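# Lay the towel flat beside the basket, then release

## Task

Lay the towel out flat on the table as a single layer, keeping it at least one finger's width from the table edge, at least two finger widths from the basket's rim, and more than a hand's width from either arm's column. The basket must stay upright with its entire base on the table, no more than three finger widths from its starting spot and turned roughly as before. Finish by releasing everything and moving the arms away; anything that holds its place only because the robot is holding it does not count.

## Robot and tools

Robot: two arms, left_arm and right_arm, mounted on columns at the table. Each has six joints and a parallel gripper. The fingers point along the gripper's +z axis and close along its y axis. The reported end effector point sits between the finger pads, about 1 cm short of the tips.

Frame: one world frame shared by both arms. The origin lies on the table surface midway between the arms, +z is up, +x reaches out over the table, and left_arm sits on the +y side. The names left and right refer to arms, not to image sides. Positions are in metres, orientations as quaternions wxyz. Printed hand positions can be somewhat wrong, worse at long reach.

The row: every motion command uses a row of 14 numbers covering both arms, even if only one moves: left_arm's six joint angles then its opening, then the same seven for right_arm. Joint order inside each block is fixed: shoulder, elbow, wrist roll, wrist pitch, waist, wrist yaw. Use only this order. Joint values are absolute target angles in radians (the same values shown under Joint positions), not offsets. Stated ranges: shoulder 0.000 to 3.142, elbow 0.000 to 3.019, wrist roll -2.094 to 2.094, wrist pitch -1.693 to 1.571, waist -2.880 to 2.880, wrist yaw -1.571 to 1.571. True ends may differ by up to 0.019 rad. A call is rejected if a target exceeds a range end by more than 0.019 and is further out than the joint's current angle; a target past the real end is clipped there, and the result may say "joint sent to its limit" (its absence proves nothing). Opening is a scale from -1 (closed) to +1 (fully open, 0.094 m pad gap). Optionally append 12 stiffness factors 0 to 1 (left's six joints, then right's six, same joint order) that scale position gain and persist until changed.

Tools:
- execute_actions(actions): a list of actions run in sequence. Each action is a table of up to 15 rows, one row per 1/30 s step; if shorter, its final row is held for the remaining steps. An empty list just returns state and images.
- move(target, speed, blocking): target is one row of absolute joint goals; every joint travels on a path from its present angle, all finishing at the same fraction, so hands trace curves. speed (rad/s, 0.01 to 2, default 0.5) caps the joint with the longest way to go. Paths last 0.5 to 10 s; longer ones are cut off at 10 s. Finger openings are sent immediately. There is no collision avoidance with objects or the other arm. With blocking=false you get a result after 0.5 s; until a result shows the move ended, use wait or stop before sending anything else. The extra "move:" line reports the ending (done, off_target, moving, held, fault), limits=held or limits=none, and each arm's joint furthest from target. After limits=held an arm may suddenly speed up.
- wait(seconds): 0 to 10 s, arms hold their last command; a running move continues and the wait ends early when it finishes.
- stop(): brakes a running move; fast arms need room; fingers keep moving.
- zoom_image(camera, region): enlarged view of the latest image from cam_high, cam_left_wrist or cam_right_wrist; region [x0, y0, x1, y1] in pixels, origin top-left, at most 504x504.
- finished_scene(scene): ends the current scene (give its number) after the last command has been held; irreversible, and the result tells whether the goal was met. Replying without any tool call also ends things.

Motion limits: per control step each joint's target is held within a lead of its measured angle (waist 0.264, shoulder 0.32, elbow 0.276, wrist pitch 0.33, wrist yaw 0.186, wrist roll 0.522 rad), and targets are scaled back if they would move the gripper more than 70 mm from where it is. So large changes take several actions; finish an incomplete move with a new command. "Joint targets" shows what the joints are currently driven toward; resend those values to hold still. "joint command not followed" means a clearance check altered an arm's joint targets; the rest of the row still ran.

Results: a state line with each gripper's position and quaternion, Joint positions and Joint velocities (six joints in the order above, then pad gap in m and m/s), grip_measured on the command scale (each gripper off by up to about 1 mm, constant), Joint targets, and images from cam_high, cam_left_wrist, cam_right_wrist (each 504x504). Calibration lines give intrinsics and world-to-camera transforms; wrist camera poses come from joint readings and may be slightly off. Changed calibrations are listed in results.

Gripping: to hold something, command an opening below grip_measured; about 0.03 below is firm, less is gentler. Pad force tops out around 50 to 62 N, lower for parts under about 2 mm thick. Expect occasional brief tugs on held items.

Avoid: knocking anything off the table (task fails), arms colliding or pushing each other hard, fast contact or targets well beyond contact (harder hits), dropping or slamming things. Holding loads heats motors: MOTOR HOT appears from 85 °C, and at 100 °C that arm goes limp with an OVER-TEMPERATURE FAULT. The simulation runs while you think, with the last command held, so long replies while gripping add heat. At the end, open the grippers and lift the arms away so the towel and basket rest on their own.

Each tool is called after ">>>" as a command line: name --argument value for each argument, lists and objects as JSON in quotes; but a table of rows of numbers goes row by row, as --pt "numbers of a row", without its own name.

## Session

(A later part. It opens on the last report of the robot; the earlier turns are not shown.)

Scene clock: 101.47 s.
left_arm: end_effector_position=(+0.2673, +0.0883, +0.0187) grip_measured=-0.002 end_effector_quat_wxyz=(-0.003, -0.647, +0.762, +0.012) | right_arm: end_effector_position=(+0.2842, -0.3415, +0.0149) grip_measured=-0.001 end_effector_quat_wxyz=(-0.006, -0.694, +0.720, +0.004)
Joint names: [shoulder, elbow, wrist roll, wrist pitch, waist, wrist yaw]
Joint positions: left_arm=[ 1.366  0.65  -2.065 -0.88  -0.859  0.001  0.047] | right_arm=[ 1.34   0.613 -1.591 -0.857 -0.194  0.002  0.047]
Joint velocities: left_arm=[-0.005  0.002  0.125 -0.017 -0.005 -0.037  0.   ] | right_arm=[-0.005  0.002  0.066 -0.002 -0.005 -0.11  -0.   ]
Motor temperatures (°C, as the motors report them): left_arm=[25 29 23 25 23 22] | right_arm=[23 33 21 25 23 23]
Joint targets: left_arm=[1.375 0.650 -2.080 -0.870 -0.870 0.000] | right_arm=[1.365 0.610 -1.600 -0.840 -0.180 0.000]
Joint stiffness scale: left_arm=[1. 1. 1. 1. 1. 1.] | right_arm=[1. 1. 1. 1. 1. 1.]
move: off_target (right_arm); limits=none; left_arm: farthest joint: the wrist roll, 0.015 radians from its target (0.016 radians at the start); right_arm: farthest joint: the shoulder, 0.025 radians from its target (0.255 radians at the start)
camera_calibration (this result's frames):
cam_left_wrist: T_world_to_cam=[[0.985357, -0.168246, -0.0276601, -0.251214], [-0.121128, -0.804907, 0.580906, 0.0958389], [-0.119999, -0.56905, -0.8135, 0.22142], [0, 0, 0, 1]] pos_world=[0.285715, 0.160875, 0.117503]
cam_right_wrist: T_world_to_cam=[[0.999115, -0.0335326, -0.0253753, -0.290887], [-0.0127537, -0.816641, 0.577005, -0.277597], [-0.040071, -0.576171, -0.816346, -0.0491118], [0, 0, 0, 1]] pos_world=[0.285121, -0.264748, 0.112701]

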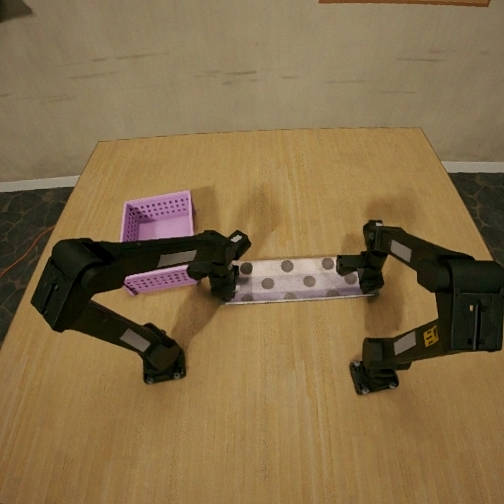

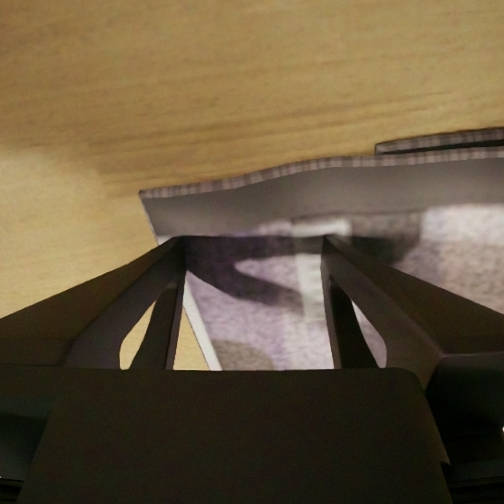

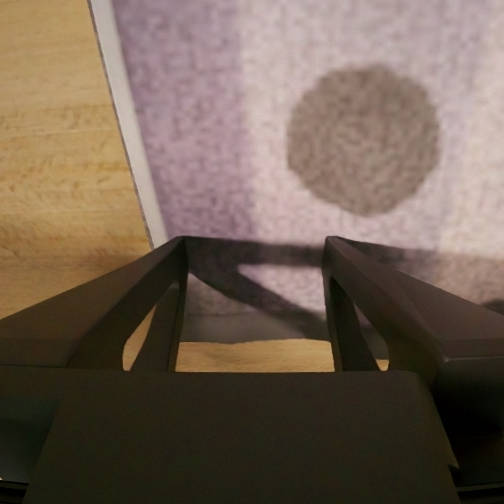

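>>> move --target '[1.20,0.6,-2.08,-0.97,-0.94,0,0, 1.18,0.556,-1.6,-0.95,-0.15,0,0]' --speed 0.15

>>> move --target '[1.34,0.59,-2.08,-0.87,-0.94,0,0, 1.32,0.55,-1.6,-0.85,-0.15,0,0]' --speed 0.1

>>> move --target '[1.34,0.59,-2.08,-0.87,-0.94,0,-1, 1.32,0.55,-1.6,-0.85,-0.15,0,-1]'

>>> move --target '[1.15,0.78,-2.08,-1.15,-0.90,0,-1, 1.12,0.73,-1.6,-1.14,-0.16,0,-1]' --speed 0.2

Scene clock: 109.17 s.
left_arm: end_effector_position=(+0.2326, +0.0930, +0.0433) grip_measured=-0.002 end_effector_quat_wxyz=(-0.001, -0.622, +0.783, +0.002) | right_arm: end_effector_position=(+0.2515, -0.3326, +0.0342) grip_measured=-0.001 end_effector_quat_wxyz=(-0.004, -0.704, +0.710, +0.002)
Joint names: [shoulder, elbow, wrist roll, wrist pitch, waist, wrist yaw]
Joint positions: left_arm=[ 1.212  0.599 -2.065 -0.963 -0.925  0.001  0.047] | right_arm=[ 1.194  0.556 -1.591 -0.941 -0.166  0.002  0.047]
Joint velocities: left_arm=[-0.005 -0.002 -0.037  0.007 -0.005 -0.037  0.   ] | right_arm=[ 0.005 -0.017 -0.022  0.017 -0.005  0.022 -0.   ]
Motor temperatures (°C, as the motors report them): left_arm=[25 28 23 25 23 22] | right_arm=[23 31 21 25 23 23]
Joint targets: left_arm=[1.200 0.600 -2.080 -0.970 -0.940 -0.000] | right_arm=[1.180 0.556 -1.600 -0.950 -0.150 0.000]
Joint stiffness scale: left_arm=[1. 1. 1. 1. 1. 1.] | right_arm=[1. 1. 1. 1. 1. 1.]
move: done; limits=none; left_arm: farthest joint: the waist, 0.015 radians from its target (0.081 radians at the start); right_arm: farthest joint: the waist, 0.016 radians from its target (0.044 radians at the start)
camera_calibration (this result's frames):
cam_left_wrist: T_world_to_cam=[[0.972309, -0.23348, -0.0101422, -0.2072], [-0.182943, -0.78742, 0.588644, 0.0935298], [-0.145423, -0.570488, -0.808329, 0.245785], [0, 0, 0, 1]] pos_world=[0.254316, 0.165487, 0.141518]
cam_right_wrist: T_world_to_cam=[[0.999785, -0.00532221, -0.0200375, -0.248431], [0.00722067, -0.816587, 0.577177, -0.286894], [-0.0194342, -0.577197, -0.816373, -0.0350156], [0, 0, 0, 1]] pos_world=[0.249769, -0.255807, 0.132025]

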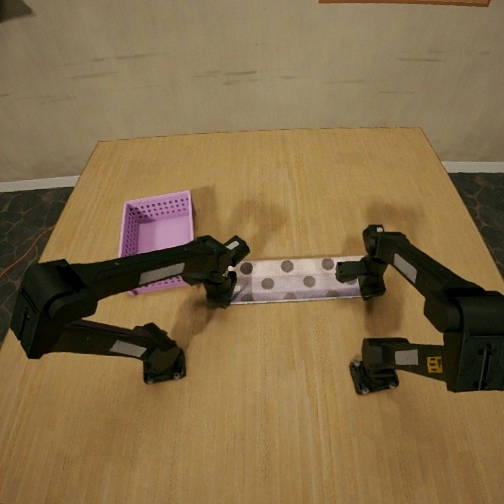

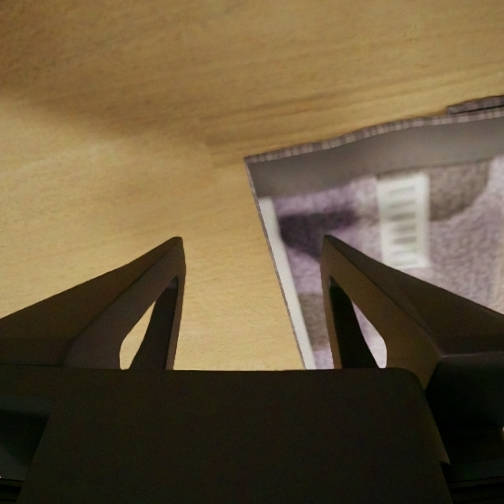

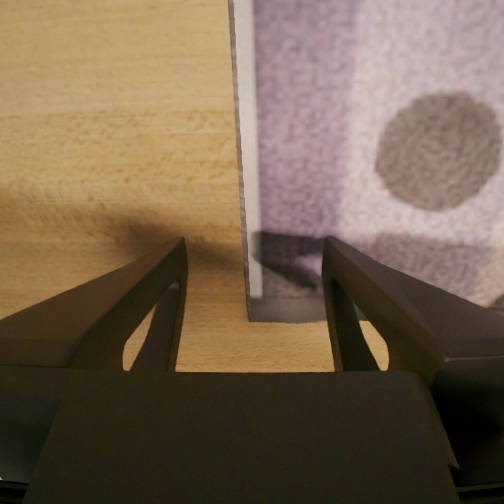

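Scene clock: 110.67 s.
left_arm: end_effector_position=(+0.2372, +0.0889, +0.0172) grip_measured=-0.002 end_effector_quat_wxyz=(-0.003, -0.622, +0.783, +0.016) | right_arm: end_effector_position=(+0.2579, -0.3328, +0.0140) grip_measured=-0.001 end_effector_quat_wxyz=(-0.009, -0.704, +0.710, +0.008)
Joint names: [shoulder, elbow, wrist roll, wrist pitch, waist, wrist yaw]
Joint positions: left_arm=[ 1.311  0.594 -2.066 -0.887 -0.925  0.001  0.047] | right_arm=[ 1.275  0.552 -1.591 -0.873 -0.166  0.002  0.047]
Joint velocities: left_arm=[-0.005 -0.012  0.037 -0.012 -0.005 -0.066 -0.   ] | right_arm=[-0.005 -0.002  0.007 -0.002  0.005 -0.051 -0.002]
Motor temperatures (°C, as the motors report them): left_arm=[25 28 23 25 23 22] | right_arm=[23 31 21 25 23 23]
Joint targets: left_arm=[1.340 0.590 -2.080 -0.870 -0.940 0.000] | right_arm=[1.320 0.550 -1.600 -0.850 -0.150 -0.000]
Joint stiffness scale: left_arm=[1. 1. 1. 1. 1. 1.] | right_arm=[1. 1. 1. 1. 1. 1.]
move: off_target (left_arm, right_arm); limits=none; left_arm: farthest joint: the shoulder, 0.029 radians from its target (0.128 radians at the start); right_arm: farthest joint: the shoulder, 0.045 radians from its target (0.126 radians at the start)
camera_calibration (this result's frames):
cam_left_wrist: T_world_to_cam=[[0.972097, -0.231945, -0.0350515, -0.21254], [-0.169707, -0.798531, 0.577537, 0.104553], [-0.161946, -0.555473, -0.815612, 0.225781], [0, 0, 0, 1]] pos_world=[0.260917, 0.159606, 0.116316]
cam_right_wrist: T_world_to_cam=[[0.999322, -0.00530897, -0.0364298, -0.254864], [0.01668, -0.816858, 0.576598, -0.277934], [-0.0328191, -0.576815, -0.816216, -0.047936], [0, 0, 0, 1]] pos_world=[0.257753, -0.256035, 0.111845]

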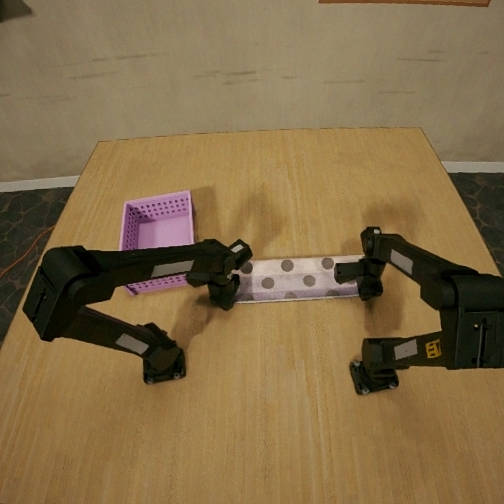

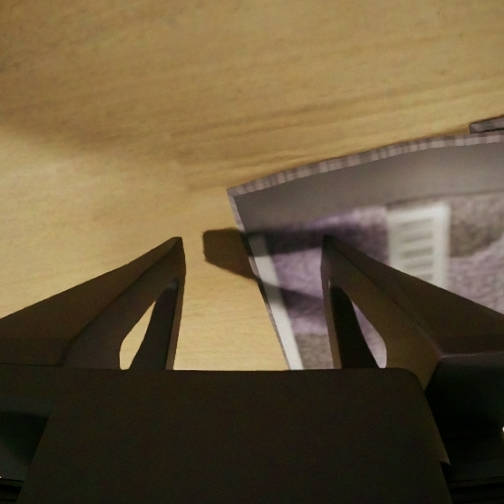

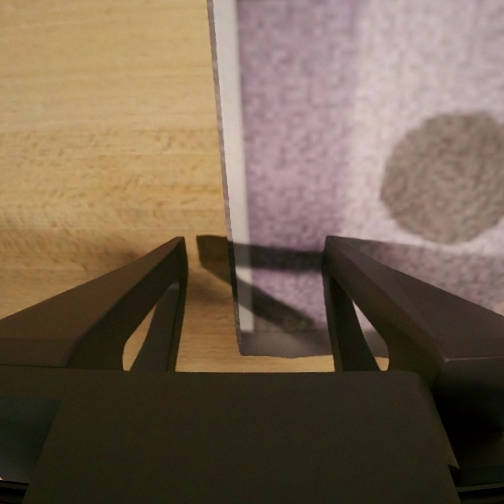

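Scene clock: 111.37 s.
left_arm: end_effector_position=(+0.2374, +0.0889, +0.0166) grip_measured=-0.994 end_effector_quat_wxyz=(-0.003, -0.622, +0.783, +0.017) | right_arm: end_effector_position=(+0.2584, -0.3328, +0.0136) grip_measured=-0.978 end_effector_quat_wxyz=(-0.009, -0.704, +0.710, +0.008)
Joint names: [shoulder, elbow, wrist roll, wrist pitch, waist, wrist yaw]
Joint positions: left_arm=[ 1.313  0.594 -2.066 -0.885 -0.925 -0.     0.   ] | right_arm=[ 1.277  0.552 -1.591 -0.87  -0.166  0.002  0.001]
Joint velocities: left_arm=[ 0.005 -0.012  0.007 -0.007  0.005 -0.037 -0.   ] | right_arm=[-0.005 -0.012 -0.007  0.017 -0.015 -0.022 -0.001]
Motor temperatures (°C, as the motors report them): left_arm=[25 28 23 25 23 22] | right_arm=[23 31 21 25 23 23]
Joint targets: left_arm=[1.340 0.590 -2.080 -0.870 -0.940 -0.000] | right_arm=[1.320 0.550 -1.600 -0.850 -0.150 0.000]
Joint stiffness scale: left_arm=[1. 1. 1. 1. 1. 1.] | right_arm=[1. 1. 1. 1. 1. 1.]
move: off_target (left_arm, right_arm); limits=none; left_arm: farthest joint: the shoulder, 0.027 radians from its target (0.029 radians at the start); right_arm: farthest joint: the shoulder, 0.043 radians from its target (0.045 radians at the start)
camera_calibration (this result's frames):
cam_left_wrist: T_world_to_cam=[[0.972089, -0.231932, -0.0353663, -0.212765], [-0.169689, -0.799148, 0.576688, 0.105036], [-0.162015, -0.554591, -0.816199, 0.225203], [0, 0, 0, 1]] pos_world=[0.261136, 0.159488, 0.115713]
cam_right_wrist: T_world_to_cam=[[0.999363, -0.00531014, -0.0352864, -0.255382], [0.0160203, -0.816839, 0.576643, -0.27756], [-0.0318854, -0.576841, -0.816234, -0.0484842], [0, 0, 0, 1]] pos_world=[0.25812, -0.256046, 0.111467]

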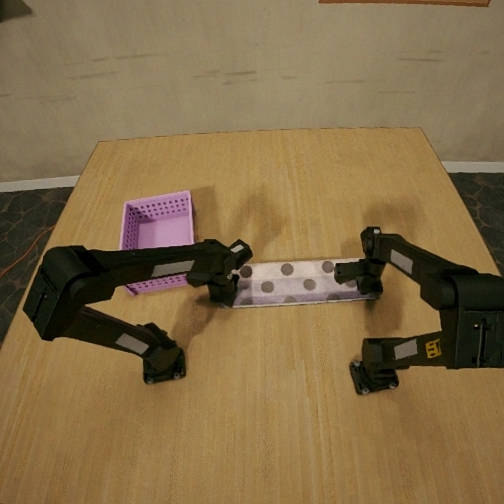

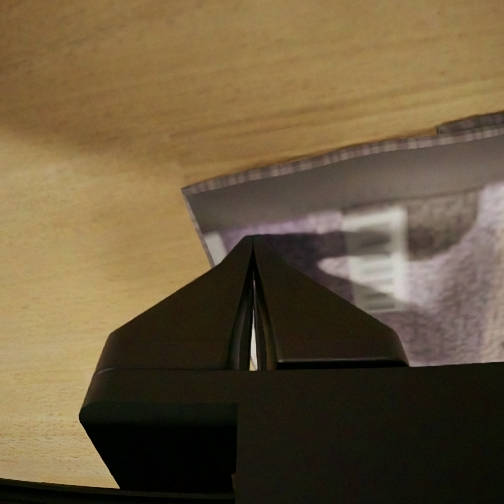

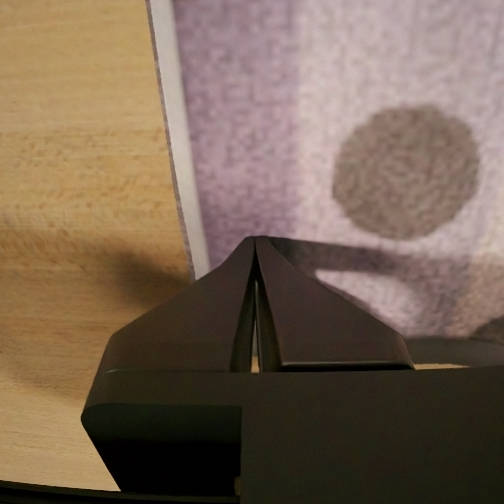

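Scene clock: 113.10 s.
left_arm: end_effector_position=(+0.2478, +0.0833, +0.1011) grip_measured=-0.994 end_effector_quat_wxyz=(+0.000, -0.626, +0.780, -0.001) | right_arm: end_effector_position=(+0.2678, -0.3330, +0.0923) grip_measured=-0.978 end_effector_quat_wxyz=(-0.002, -0.704, +0.710, +0.001)
Joint names: [shoulder, elbow, wrist roll, wrist pitch, waist, wrist yaw]
Joint positions: left_arm=[ 1.161  0.734 -2.066 -1.142 -0.916 -0.     0.   ] | right_arm=[ 1.132  0.688 -1.591 -1.131 -0.166  0.002  0.001]
Joint velocities: left_arm=[ 0.005  0.002  0.037  0.007 -0.015  0.007  0.   ] | right_arm=[-0.015 -0.002  0.022  0.007 -0.005  0.037  0.001]
Motor temperatures (°C, as the motors report them): left_arm=[25 28 23 25 23 22] | right_arm=[23 31 21 25 23 23]
Joint targets: left_arm=[1.150 0.780 -2.080 -1.150 -0.900 0.000] | right_arm=[1.120 0.730 -1.600 -1.140 -0.160 0.000]
Joint stiffness scale: left_arm=[1. 1. 1. 1. 1. 1.] | right_arm=[1. 1. 1. 1. 1. 1.]
move: off_target (left_arm, right_arm); limits=none; left_arm: farthest joint: the elbow, 0.046 radians from its target (0.186 radians at the start); right_arm: farthest joint: the elbow, 0.042 radians from its target (0.178 radians at the start)
camera_calibration (this result's frames):
cam_left_wrist: T_world_to_cam=[[0.974787, -0.223111, -0.00338346, -0.225813], [-0.17805, -0.786873, 0.590872, 0.0531815], [-0.134492, -0.575372, -0.806758, 0.286747], [0, 0, 0, 1]] pos_world=[0.268153, 0.156452, 0.199148]
cam_right_wrist: T_world_to_cam=[[0.999866, -0.00532454, -0.0154617, -0.263972], [0.0045793, -0.816512, 0.577311, -0.320191], [-0.0156986, -0.577304, -0.816378, 0.0114082], [0, 0, 0, 1]] pos_world=[0.265582, -0.256259, 0.190082]

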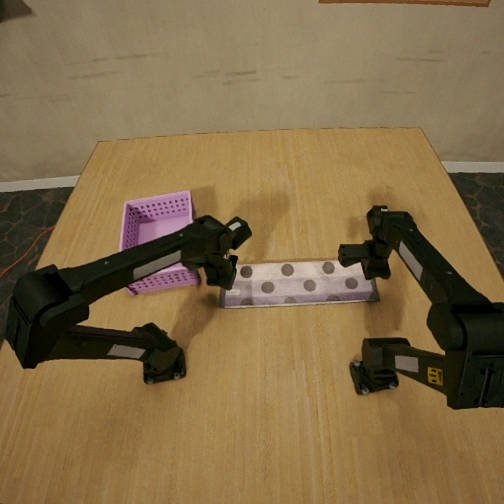

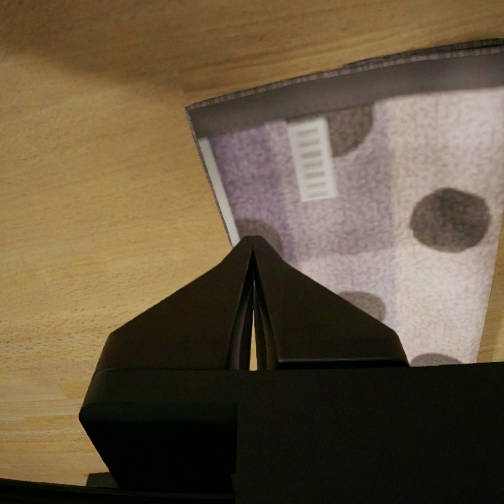

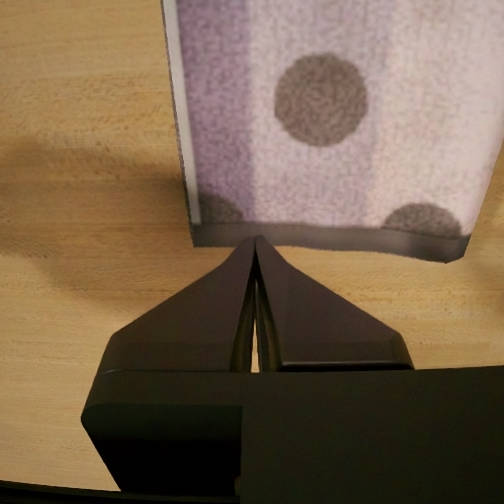

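>>> move --target '[1.20,0.59,-2.08,-0.97,-0.93,0,0.2, 1.17,0.54,-1.6,-0.95,-0.15,0,0.2]' --speed 0.2

>>> move --target '[1.36,0.57,-2.08,-0.81,-0.93,0,0.2, 1.33,0.52,-1.6,-0.80,-0.15,0,0.2]' --speed 0.1

>>> move --target '[1.36,0.57,-2.08,-0.81,-0.93,0,-1, 1.33,0.52,-1.6,-0.80,-0.15,0,-1]'

Scene clock: 117.60 s.
left_arm: end_effector_position=(+0.2282, +0.1003, +0.0443) grip_measured=+0.198 end_effector_quat_wxyz=(-0.001, -0.626, +0.780, +0.007) | right_arm: end_effector_position=(+0.2415, -0.3323, +0.0368) grip_measured=+0.198 end_effector_quat_wxyz=(-0.004, -0.704, +0.710, +0.003)
Joint names: [shoulder, elbow, wrist roll, wrist pitch, waist, wrist yaw]
Joint positions: left_arm=[ 1.192  0.586 -2.066 -0.979 -0.916 -0.     0.056] | right_arm=[ 1.157  0.537 -1.591 -0.961 -0.166  0.002  0.056]
Joint velocities: left_arm=[ 0.015 -0.007  0.022  0.002 -0.015 -0.022 -0.   ] | right_arm=[-0.005  0.012 -0.037  0.027  0.005 -0.037  0.001]
Motor temperatures (°C, as the motors report them): left_arm=[25 28 23 25 23 22] | right_arm=[23 32 21 25 23 23]
Joint targets: left_arm=[1.200 0.590 -2.080 -0.970 -0.930 0.000] | right_arm=[1.170 0.540 -1.600 -0.950 -0.150 -0.000]
Joint stiffness scale: left_arm=[1. 1. 1. 1. 1. 1.] | right_arm=[1. 1. 1. 1. 1. 1.]
move: done; limits=none; left_arm: farthest joint: the waist, 0.014 radians from its target (0.014 radians at the start); right_arm: farthest joint: the waist, 0.016 radians from its target (0.016 radians at the start)
camera_calibration (this result's frames):
cam_left_wrist: T_world_to_cam=[[0.974666, -0.223005, -0.0171896, -0.202514], [-0.171101, -0.792894, 0.584845, 0.0958813], [-0.144053, -0.567087, -0.810963, 0.249597], [0, 0, 0, 1]] pos_world=[0.249744, 0.172405, 0.142857]
cam_right_wrist: T_world_to_cam=[[0.999761, -0.00532154, -0.0211814, -0.238271], [0.00788092, -0.816606, 0.577141, -0.28824], [-0.0203681, -0.577171, -0.816369, -0.0327037], [0, 0, 0, 1]] pos_world=[0.239819, -0.255522, 0.13461]

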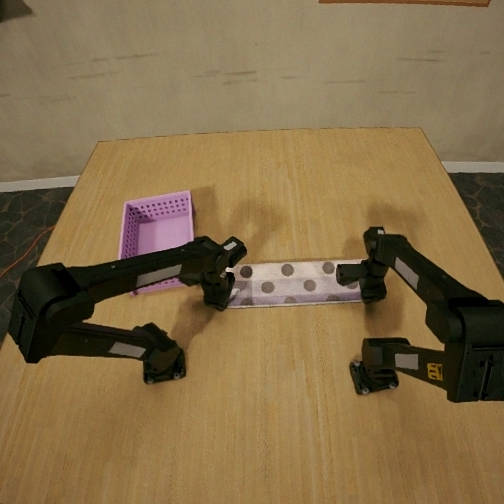

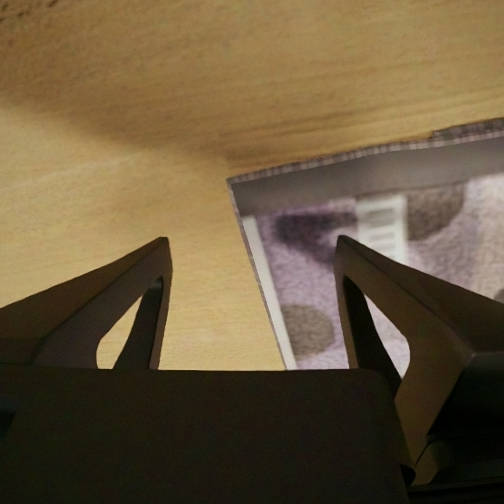

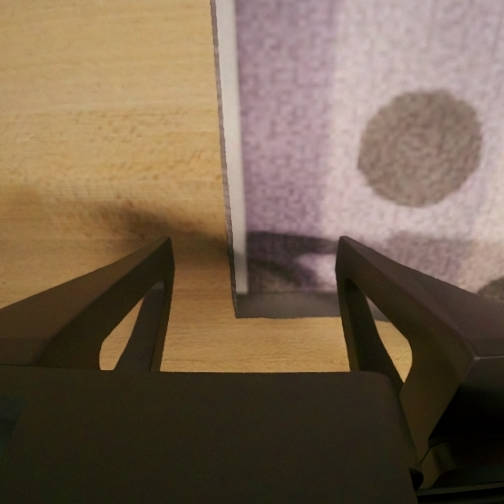

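Scene clock: 119.70 s.
left_arm: end_effector_position=(+0.2439, +0.0873, +0.0149) grip_measured=+0.198 end_effector_quat_wxyz=(+0.003, -0.627, +0.779, -0.007) | right_arm: end_effector_position=(+0.2653, -0.3330, +0.0118) grip_measured=+0.198 end_effector_quat_wxyz=(+0.007, -0.704, +0.710, -0.009)
Joint names: [shoulder, elbow, wrist roll, wrist pitch, waist, wrist yaw]
Joint positions: left_arm=[ 1.299  0.576 -2.07  -0.832 -0.916 -0.003  0.056] | right_arm=[ 1.268  0.538 -1.591 -0.819 -0.166  0.002  0.056]
Joint velocities: left_arm=[ 0.034  0.012 -0.037  0.017 -0.015  0.007  0.001] | right_arm=[ 0.005  0.012 -0.022 -0.017 -0.005  0.022 -0.   ]
Motor temperatures (°C, as the motors report them): left_arm=[25 28 23 25 23 22] | right_arm=[23 31 21 25 23 23]
Joint targets: left_arm=[1.360 0.570 -2.080 -0.810 -0.930 0.000] | right_arm=[1.330 0.520 -1.600 -0.800 -0.150 -0.000]
Joint stiffness scale: left_arm=[1. 1. 1. 1. 1. 1.] | right_arm=[1. 1. 1. 1. 1. 1.]
move: off_target (left_arm, right_arm); limits=none; left_arm: farthest joint: the shoulder, 0.061 radians from its target (0.168 radians at the start); right_arm: farthest joint: the shoulder, 0.062 radians from its target (0.173 radians at the start)
camera_calibration (this result's frames):
cam_left_wrist: T_world_to_cam=[[0.975598, -0.219344, 0.00981922, -0.222185], [-0.182183, -0.783734, 0.593776, 0.107301], [-0.122545, -0.581076, -0.80457, 0.216536], [0, 0, 0, 1]] pos_world=[0.262847, 0.161184, 0.112688]
cam_right_wrist: T_world_to_cam=[[0.999927, -0.00532627, 0.0108521, -0.263023], [-0.0106183, -0.816077, 0.577846, -0.269473], [0.0057784, -0.577919, -0.816074, -0.0602193], [0, 0, 0, 1]] pos_world=[0.260491, -0.256114, 0.109425]

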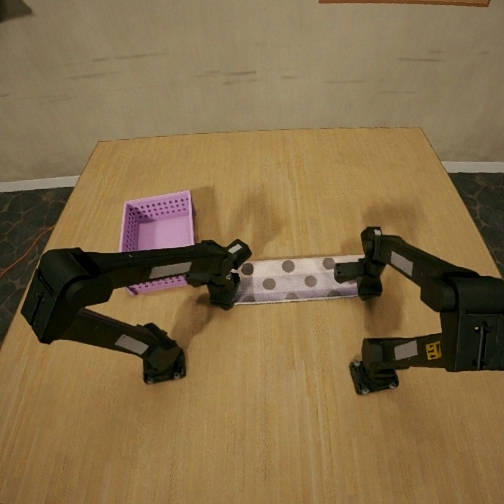

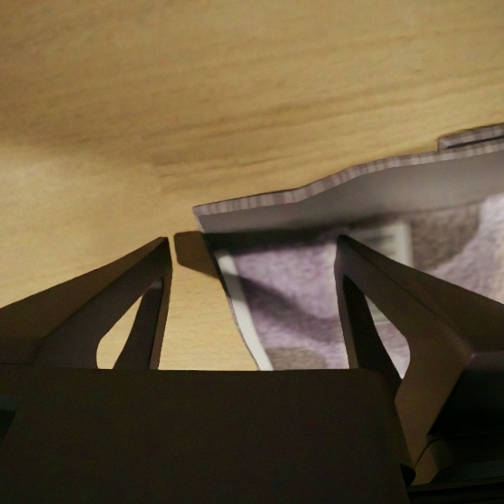

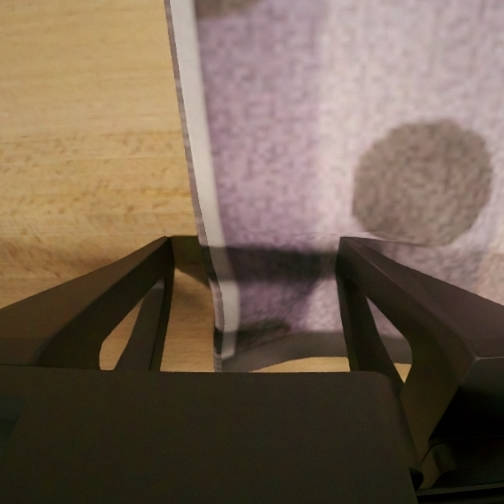

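Scene clock: 120.40 s.
left_arm: end_effector_position=(+0.2453, +0.0864, +0.0156) grip_measured=-0.961 end_effector_quat_wxyz=(+0.004, -0.627, +0.779, -0.010) | right_arm: end_effector_position=(+0.2686, -0.3331, +0.0127) grip_measured=-0.939 end_effector_quat_wxyz=(+0.010, -0.704, +0.710, -0.012)
Joint names: [shoulder, elbow, wrist roll, wrist pitch, waist, wrist yaw]
Joint positions: left_arm=[ 1.299  0.578 -2.07  -0.829 -0.916 -0.004  0.002] | right_arm=[ 1.27   0.543 -1.591 -0.813 -0.166  0.002  0.003]
Joint velocities: left_arm=[-0.005 -0.012 -0.007 -0.002 -0.005 -0.051  0.   ] | right_arm=[-0.015 -0.012  0.081 -0.002 -0.015 -0.051  0.001]
Motor temperatures (°C, as the motors report them): left_arm=[25 28 23 25 23 22] | right_arm=[23 31 21 25 23 23]
Joint targets: left_arm=[1.360 0.570 -2.080 -0.810 -0.930 -0.000] | right_arm=[1.330 0.520 -1.600 -0.800 -0.150 0.000]
Joint stiffness scale: left_arm=[1. 1. 1. 1. 1. 1.] | right_arm=[1. 1. 1. 1. 1. 1.]
move: off_target (left_arm, right_arm); limits=none; left_arm: farthest joint: the shoulder, 0.061 radians from its target (0.061 radians at the start); right_arm: farthest joint: the shoulder, 0.060 radians from its target (0.062 radians at the start)
camera_calibration (this result's frames):
cam_left_wrist: T_world_to_cam=[[0.975549, -0.219298, 0.0145487, -0.223774], [-0.184697, -0.782149, 0.595089, 0.106839], [-0.119122, -0.583226, -0.803528, 0.215992], [0, 0, 0, 1]] pos_world=[0.263765, 0.160463, 0.113233]
cam_right_wrist: T_world_to_cam=[[0.999801, -0.00532266, 0.0192413, -0.266428], [-0.0154662, -0.815938, 0.577932, -0.268681], [0.0126236, -0.578115, -0.815858, -0.0614766], [0, 0, 0, 1]] pos_world=[0.262995, -0.256185, 0.110249]

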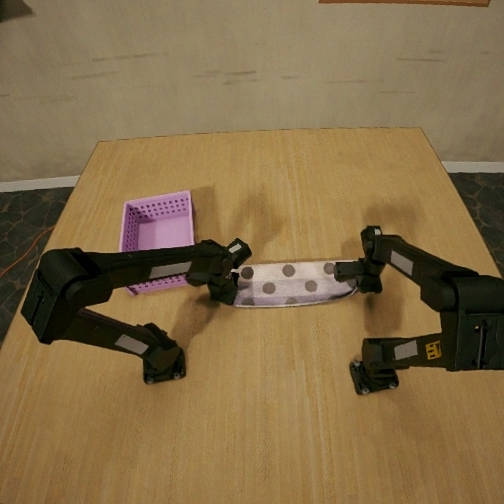

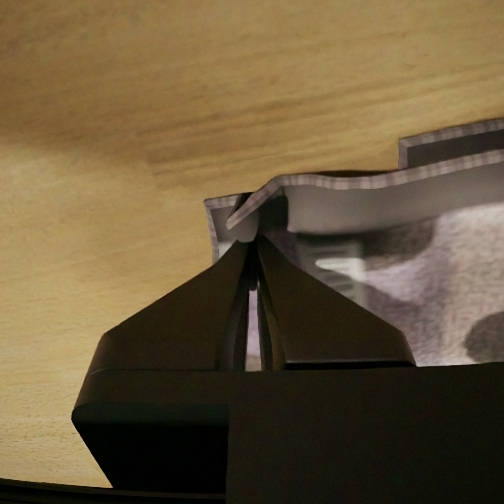

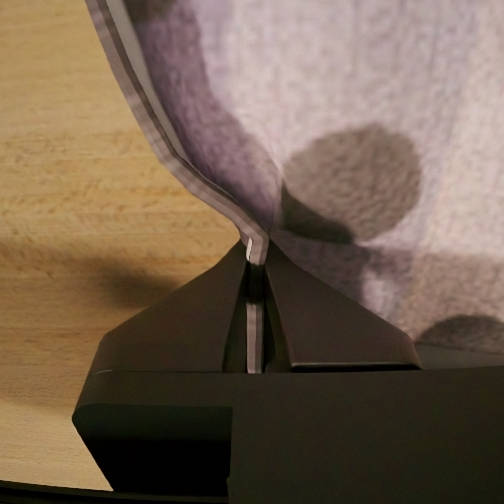

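>>> move --target '[1.15,0.78,-2.08,-1.15,-0.90,0,-1, 1.12,0.73,-1.6,-1.14,-0.16,0,-1]' --speed 0.2

>>> move --target '[1.40,1.12,-2.05,-1.25,-0.69,0,-1, 1.40,1.11,-1.6,-1.25,-0.16,0,-1]' --speed 0.25

>>> move --target '[1.725,1.37,-1.95,-1.17,-0.57,0,-1, 1.735,1.38,-1.58,-1.17,-0.16,0,-1]' --speed 0.25

Scene clock: 127.37 s.
left_arm: end_effector_position=(+0.2480, +0.0835, +0.1006) grip_measured=-0.961 end_effector_quat_wxyz=(+0.001, -0.627, +0.779, -0.001) | right_arm: end_effector_position=(+0.2670, -0.3330, +0.0912) grip_measured=-0.939 end_effector_quat_wxyz=(-0.003, -0.704, +0.710, +0.002)
Joint names: [shoulder, elbow, wrist roll, wrist pitch, waist, wrist yaw]
Joint positions: left_arm=[ 1.162  0.734 -2.07  -1.141 -0.916 -0.002  0.002] | right_arm=[ 1.134  0.686 -1.591 -1.131 -0.166  0.002  0.003]
Joint velocities: left_arm=[-0.005  0.002 -0.037  0.007  0.005 -0.007  0.   ] | right_arm=[-0.015 -0.002 -0.037 -0.017 -0.005 -0.066 -0.001]
Motor temperatures (°C, as the motors report them): left_arm=[25 28 23 25 23 22] | right_arm=[23 31 21 25 23 23]
Joint targets: left_arm=[1.150 0.780 -2.080 -1.150 -0.900 -0.000] | right_arm=[1.120 0.730 -1.600 -1.140 -0.160 0.000]
Joint stiffness scale: left_arm=[1. 1. 1. 1. 1. 1.] | right_arm=[1. 1. 1. 1. 1. 1.]
move: off_target (left_arm, right_arm); limits=none; left_arm: farthest joint: the elbow, 0.046 radians from its target (0.202 radians at the start); right_arm: farthest joint: the elbow, 0.044 radians from its target (0.187 radians at the start)
camera_calibration (this result's frames):
cam_left_wrist: T_world_to_cam=[[0.975633, -0.219382, -0.00333722, -0.226535], [-0.175291, -0.788518, 0.589501, 0.0532401], [-0.131958, -0.574552, -0.807761, 0.285839], [0, 0, 0, 1]] pos_world=[0.268067, 0.156512, 0.198748]
cam_right_wrist: T_world_to_cam=[[0.999807, -0.00532285, -0.0188936, -0.262897], [0.00656039, -0.816568, 0.577211, -0.320062], [-0.0185003, -0.577224, -0.816376, 0.0112688], [0, 0, 0, 1]] pos_world=[0.265154, -0.256247, 0.188976]

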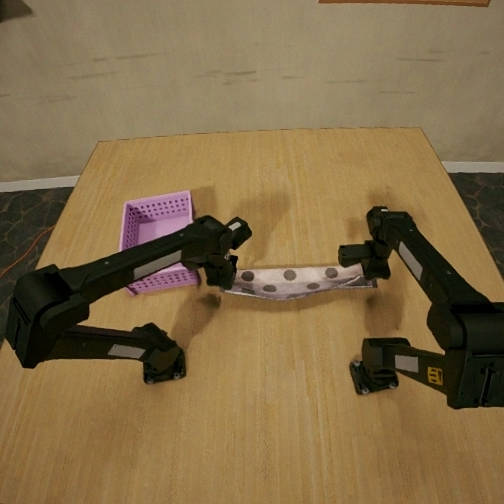

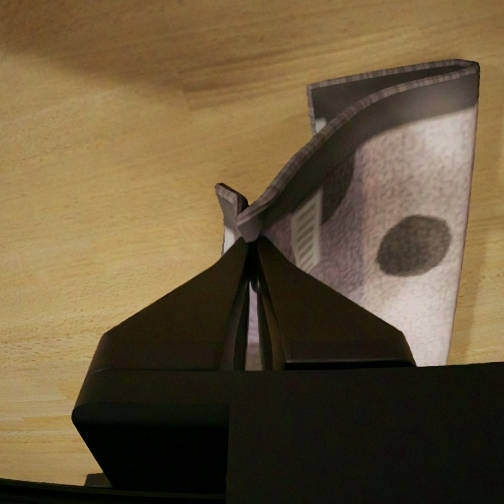

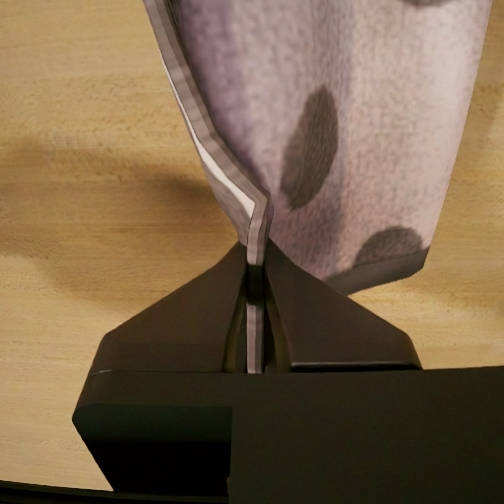

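Scene clock: 129.50 s.
left_arm: end_effector_position=(+0.3736, +0.0818, +0.1492) grip_measured=-0.961 end_effector_quat_wxyz=(+0.001, -0.704, +0.710, -0.004) | right_arm: end_effector_position=(+0.3847, -0.3364, +0.1492) grip_measured=-0.939 end_effector_quat_wxyz=(+0.002, -0.704, +0.710, -0.004)
Joint names: [shoulder, elbow, wrist roll, wrist pitch, waist, wrist yaw]
Joint positions: left_arm=[ 1.392  1.072 -2.065 -1.241 -0.704 -0.     0.002] | right_arm=[ 1.384  1.064 -1.591 -1.241 -0.166  0.002  0.003]
Joint velocities: left_arm=[-0.015 -0.002 -0.022  0.012 -0.005  0.022 -0.   ] | right_arm=[-0.015 -0.017  0.007 -0.012 -0.005 -0.037 -0.   ]
Motor temperatures (°C, as the motors report them): left_arm=[25 28 23 25 23 22] | right_arm=[23 31 21 25 23 23]
Joint targets: left_arm=[1.400 1.120 -2.050 -1.250 -0.690 0.000] | right_arm=[1.400 1.110 -1.600 -1.250 -0.160 0.000]
Joint stiffness scale: left_arm=[1. 1. 1. 1. 1. 1.] | right_arm=[1. 1. 1. 1. 1. 1.]
move: off_target (left_arm, right_arm); limits=none; left_arm: farthest joint: the elbow, 0.048 radians from its target (0.386 radians at the start); right_arm: farthest joint: the elbow, 0.046 radians from its target (0.424 radians at the start)
camera_calibration (this result's frames):
cam_left_wrist: T_world_to_cam=[[0.999897, -0.0140499, 0.00301994, -0.376134], [-0.0130992, -0.804647, 0.593609, -0.0145947], [-0.00591014, -0.593587, -0.804748, 0.294717], [0, 0, 0, 1]] pos_world=[0.377646, 0.157912, 0.246972]
cam_right_wrist: T_world_to_cam=[[0.999984, -0.00532791, -0.00173296, -0.382047], [-0.00334812, -0.816285, 0.57764, -0.353238], [-0.0044922, -0.577625, -0.81629, 0.0533473], [0, 0, 0, 1]] pos_world=[0.381098, -0.259564, 0.246929]

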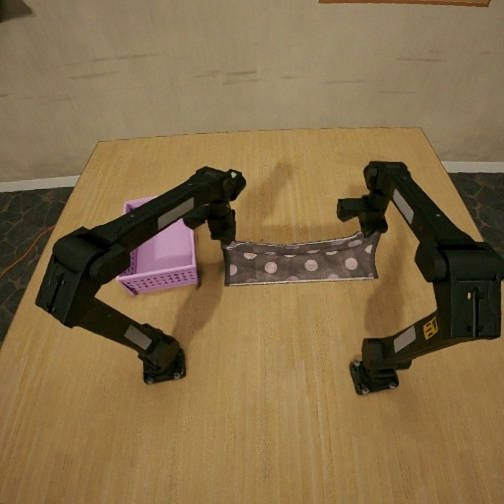

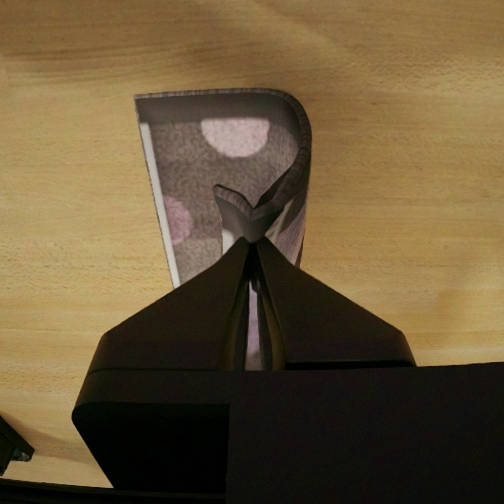

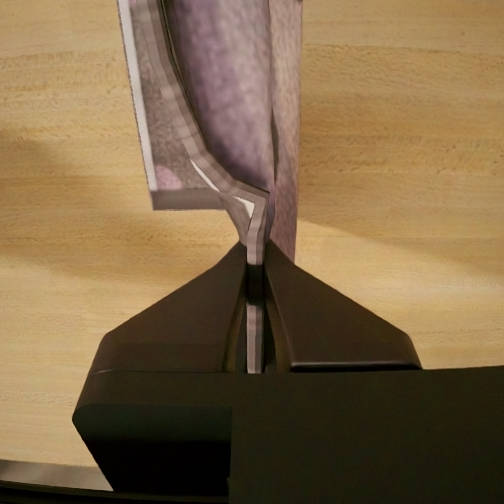

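Scene clock: 131.40 s.
left_arm: end_effector_position=(+0.4957, +0.0811, +0.1008) grip_measured=-0.961 end_effector_quat_wxyz=(-0.001, -0.711, +0.703, +0.001) | right_arm: end_effector_position=(+0.5015, -0.3394, +0.1048) grip_measured=-0.939 end_effector_quat_wxyz=(+0.002, -0.704, +0.711, -0.002)
Joint names: [shoulder, elbow, wrist roll, wrist pitch, waist, wrist yaw]
Joint positions: left_arm=[ 1.72   1.322 -1.965 -1.175 -0.586  0.001  0.002] | right_arm=[ 1.72   1.333 -1.589 -1.179 -0.166  0.     0.003]
Joint velocities: left_arm=[ 0.015 -0.012 -0.037  0.012  0.015 -0.051  0.   ] | right_arm=[ 0.005 -0.017  0.037 -0.012 -0.005  0.022 -0.   ]
Motor temperatures (°C, as the motors report them): left_arm=[25 29 23 25 23 22] | right_arm=[23 32 21 25 23 23]
Joint targets: left_arm=[1.725 1.370 -1.950 -1.170 -0.570 0.000] | right_arm=[1.735 1.380 -1.580 -1.170 -0.160 -0.000]
Joint stiffness scale: left_arm=[1. 1. 1. 1. 1. 1.] | right_arm=[1. 1. 1. 1. 1. 1.]
move: off_target (left_arm, right_arm); limits=none; left_arm: farthest joint: the elbow, 0.048 radians from its target (0.298 radians at the start); right_arm: farthest joint: the elbow, 0.047 radians from its target (0.316 radians at the start)
camera_calibration (this result's frames):
cam_left_wrist: T_world_to_cam=[[0.99996, 0.00388238, -0.00811325, -0.498455], [0.00792395, -0.807042, 0.59044, 0.00527316], [-0.00425542, -0.590481, -0.807041, 0.255278], [0, 0, 0, 1]] pos_world=[0.49948, 0.156928, 0.198862]
cam_right_wrist: T_world_to_cam=[[0.999957, -0.00683173, -0.00626436, -0.499046], [-0.00197663, -0.817462, 0.575978, -0.33055], [-0.00905581, -0.575941, -0.817441, 0.0188327], [0, 0, 0, 1]] pos_world=[0.498542, -0.262775, 0.202658]

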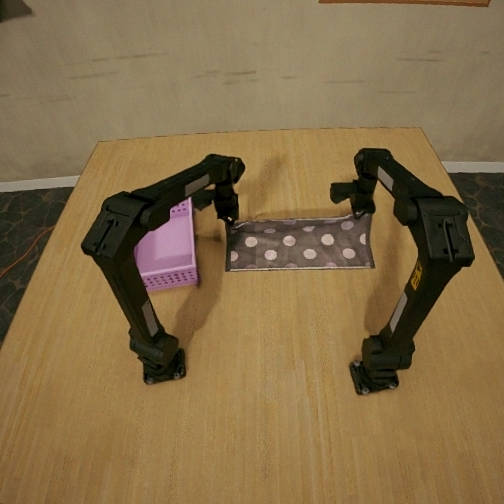

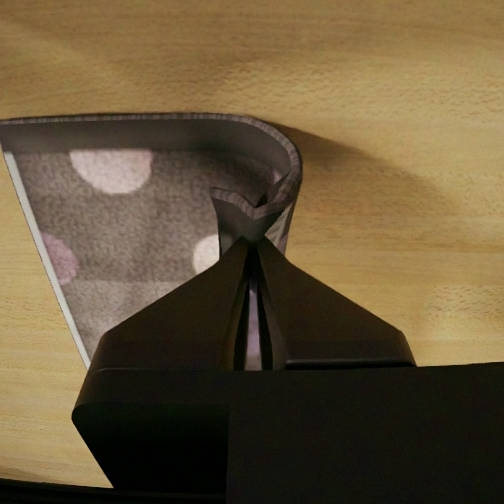

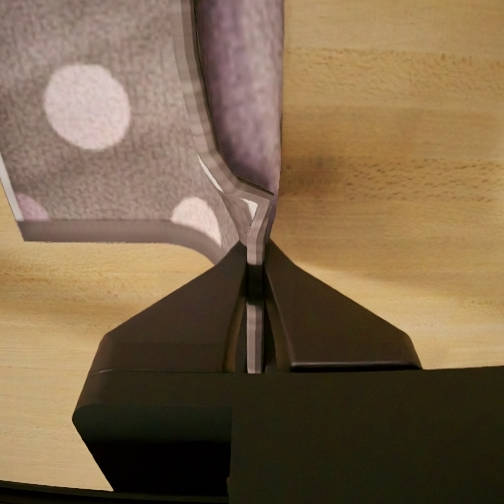

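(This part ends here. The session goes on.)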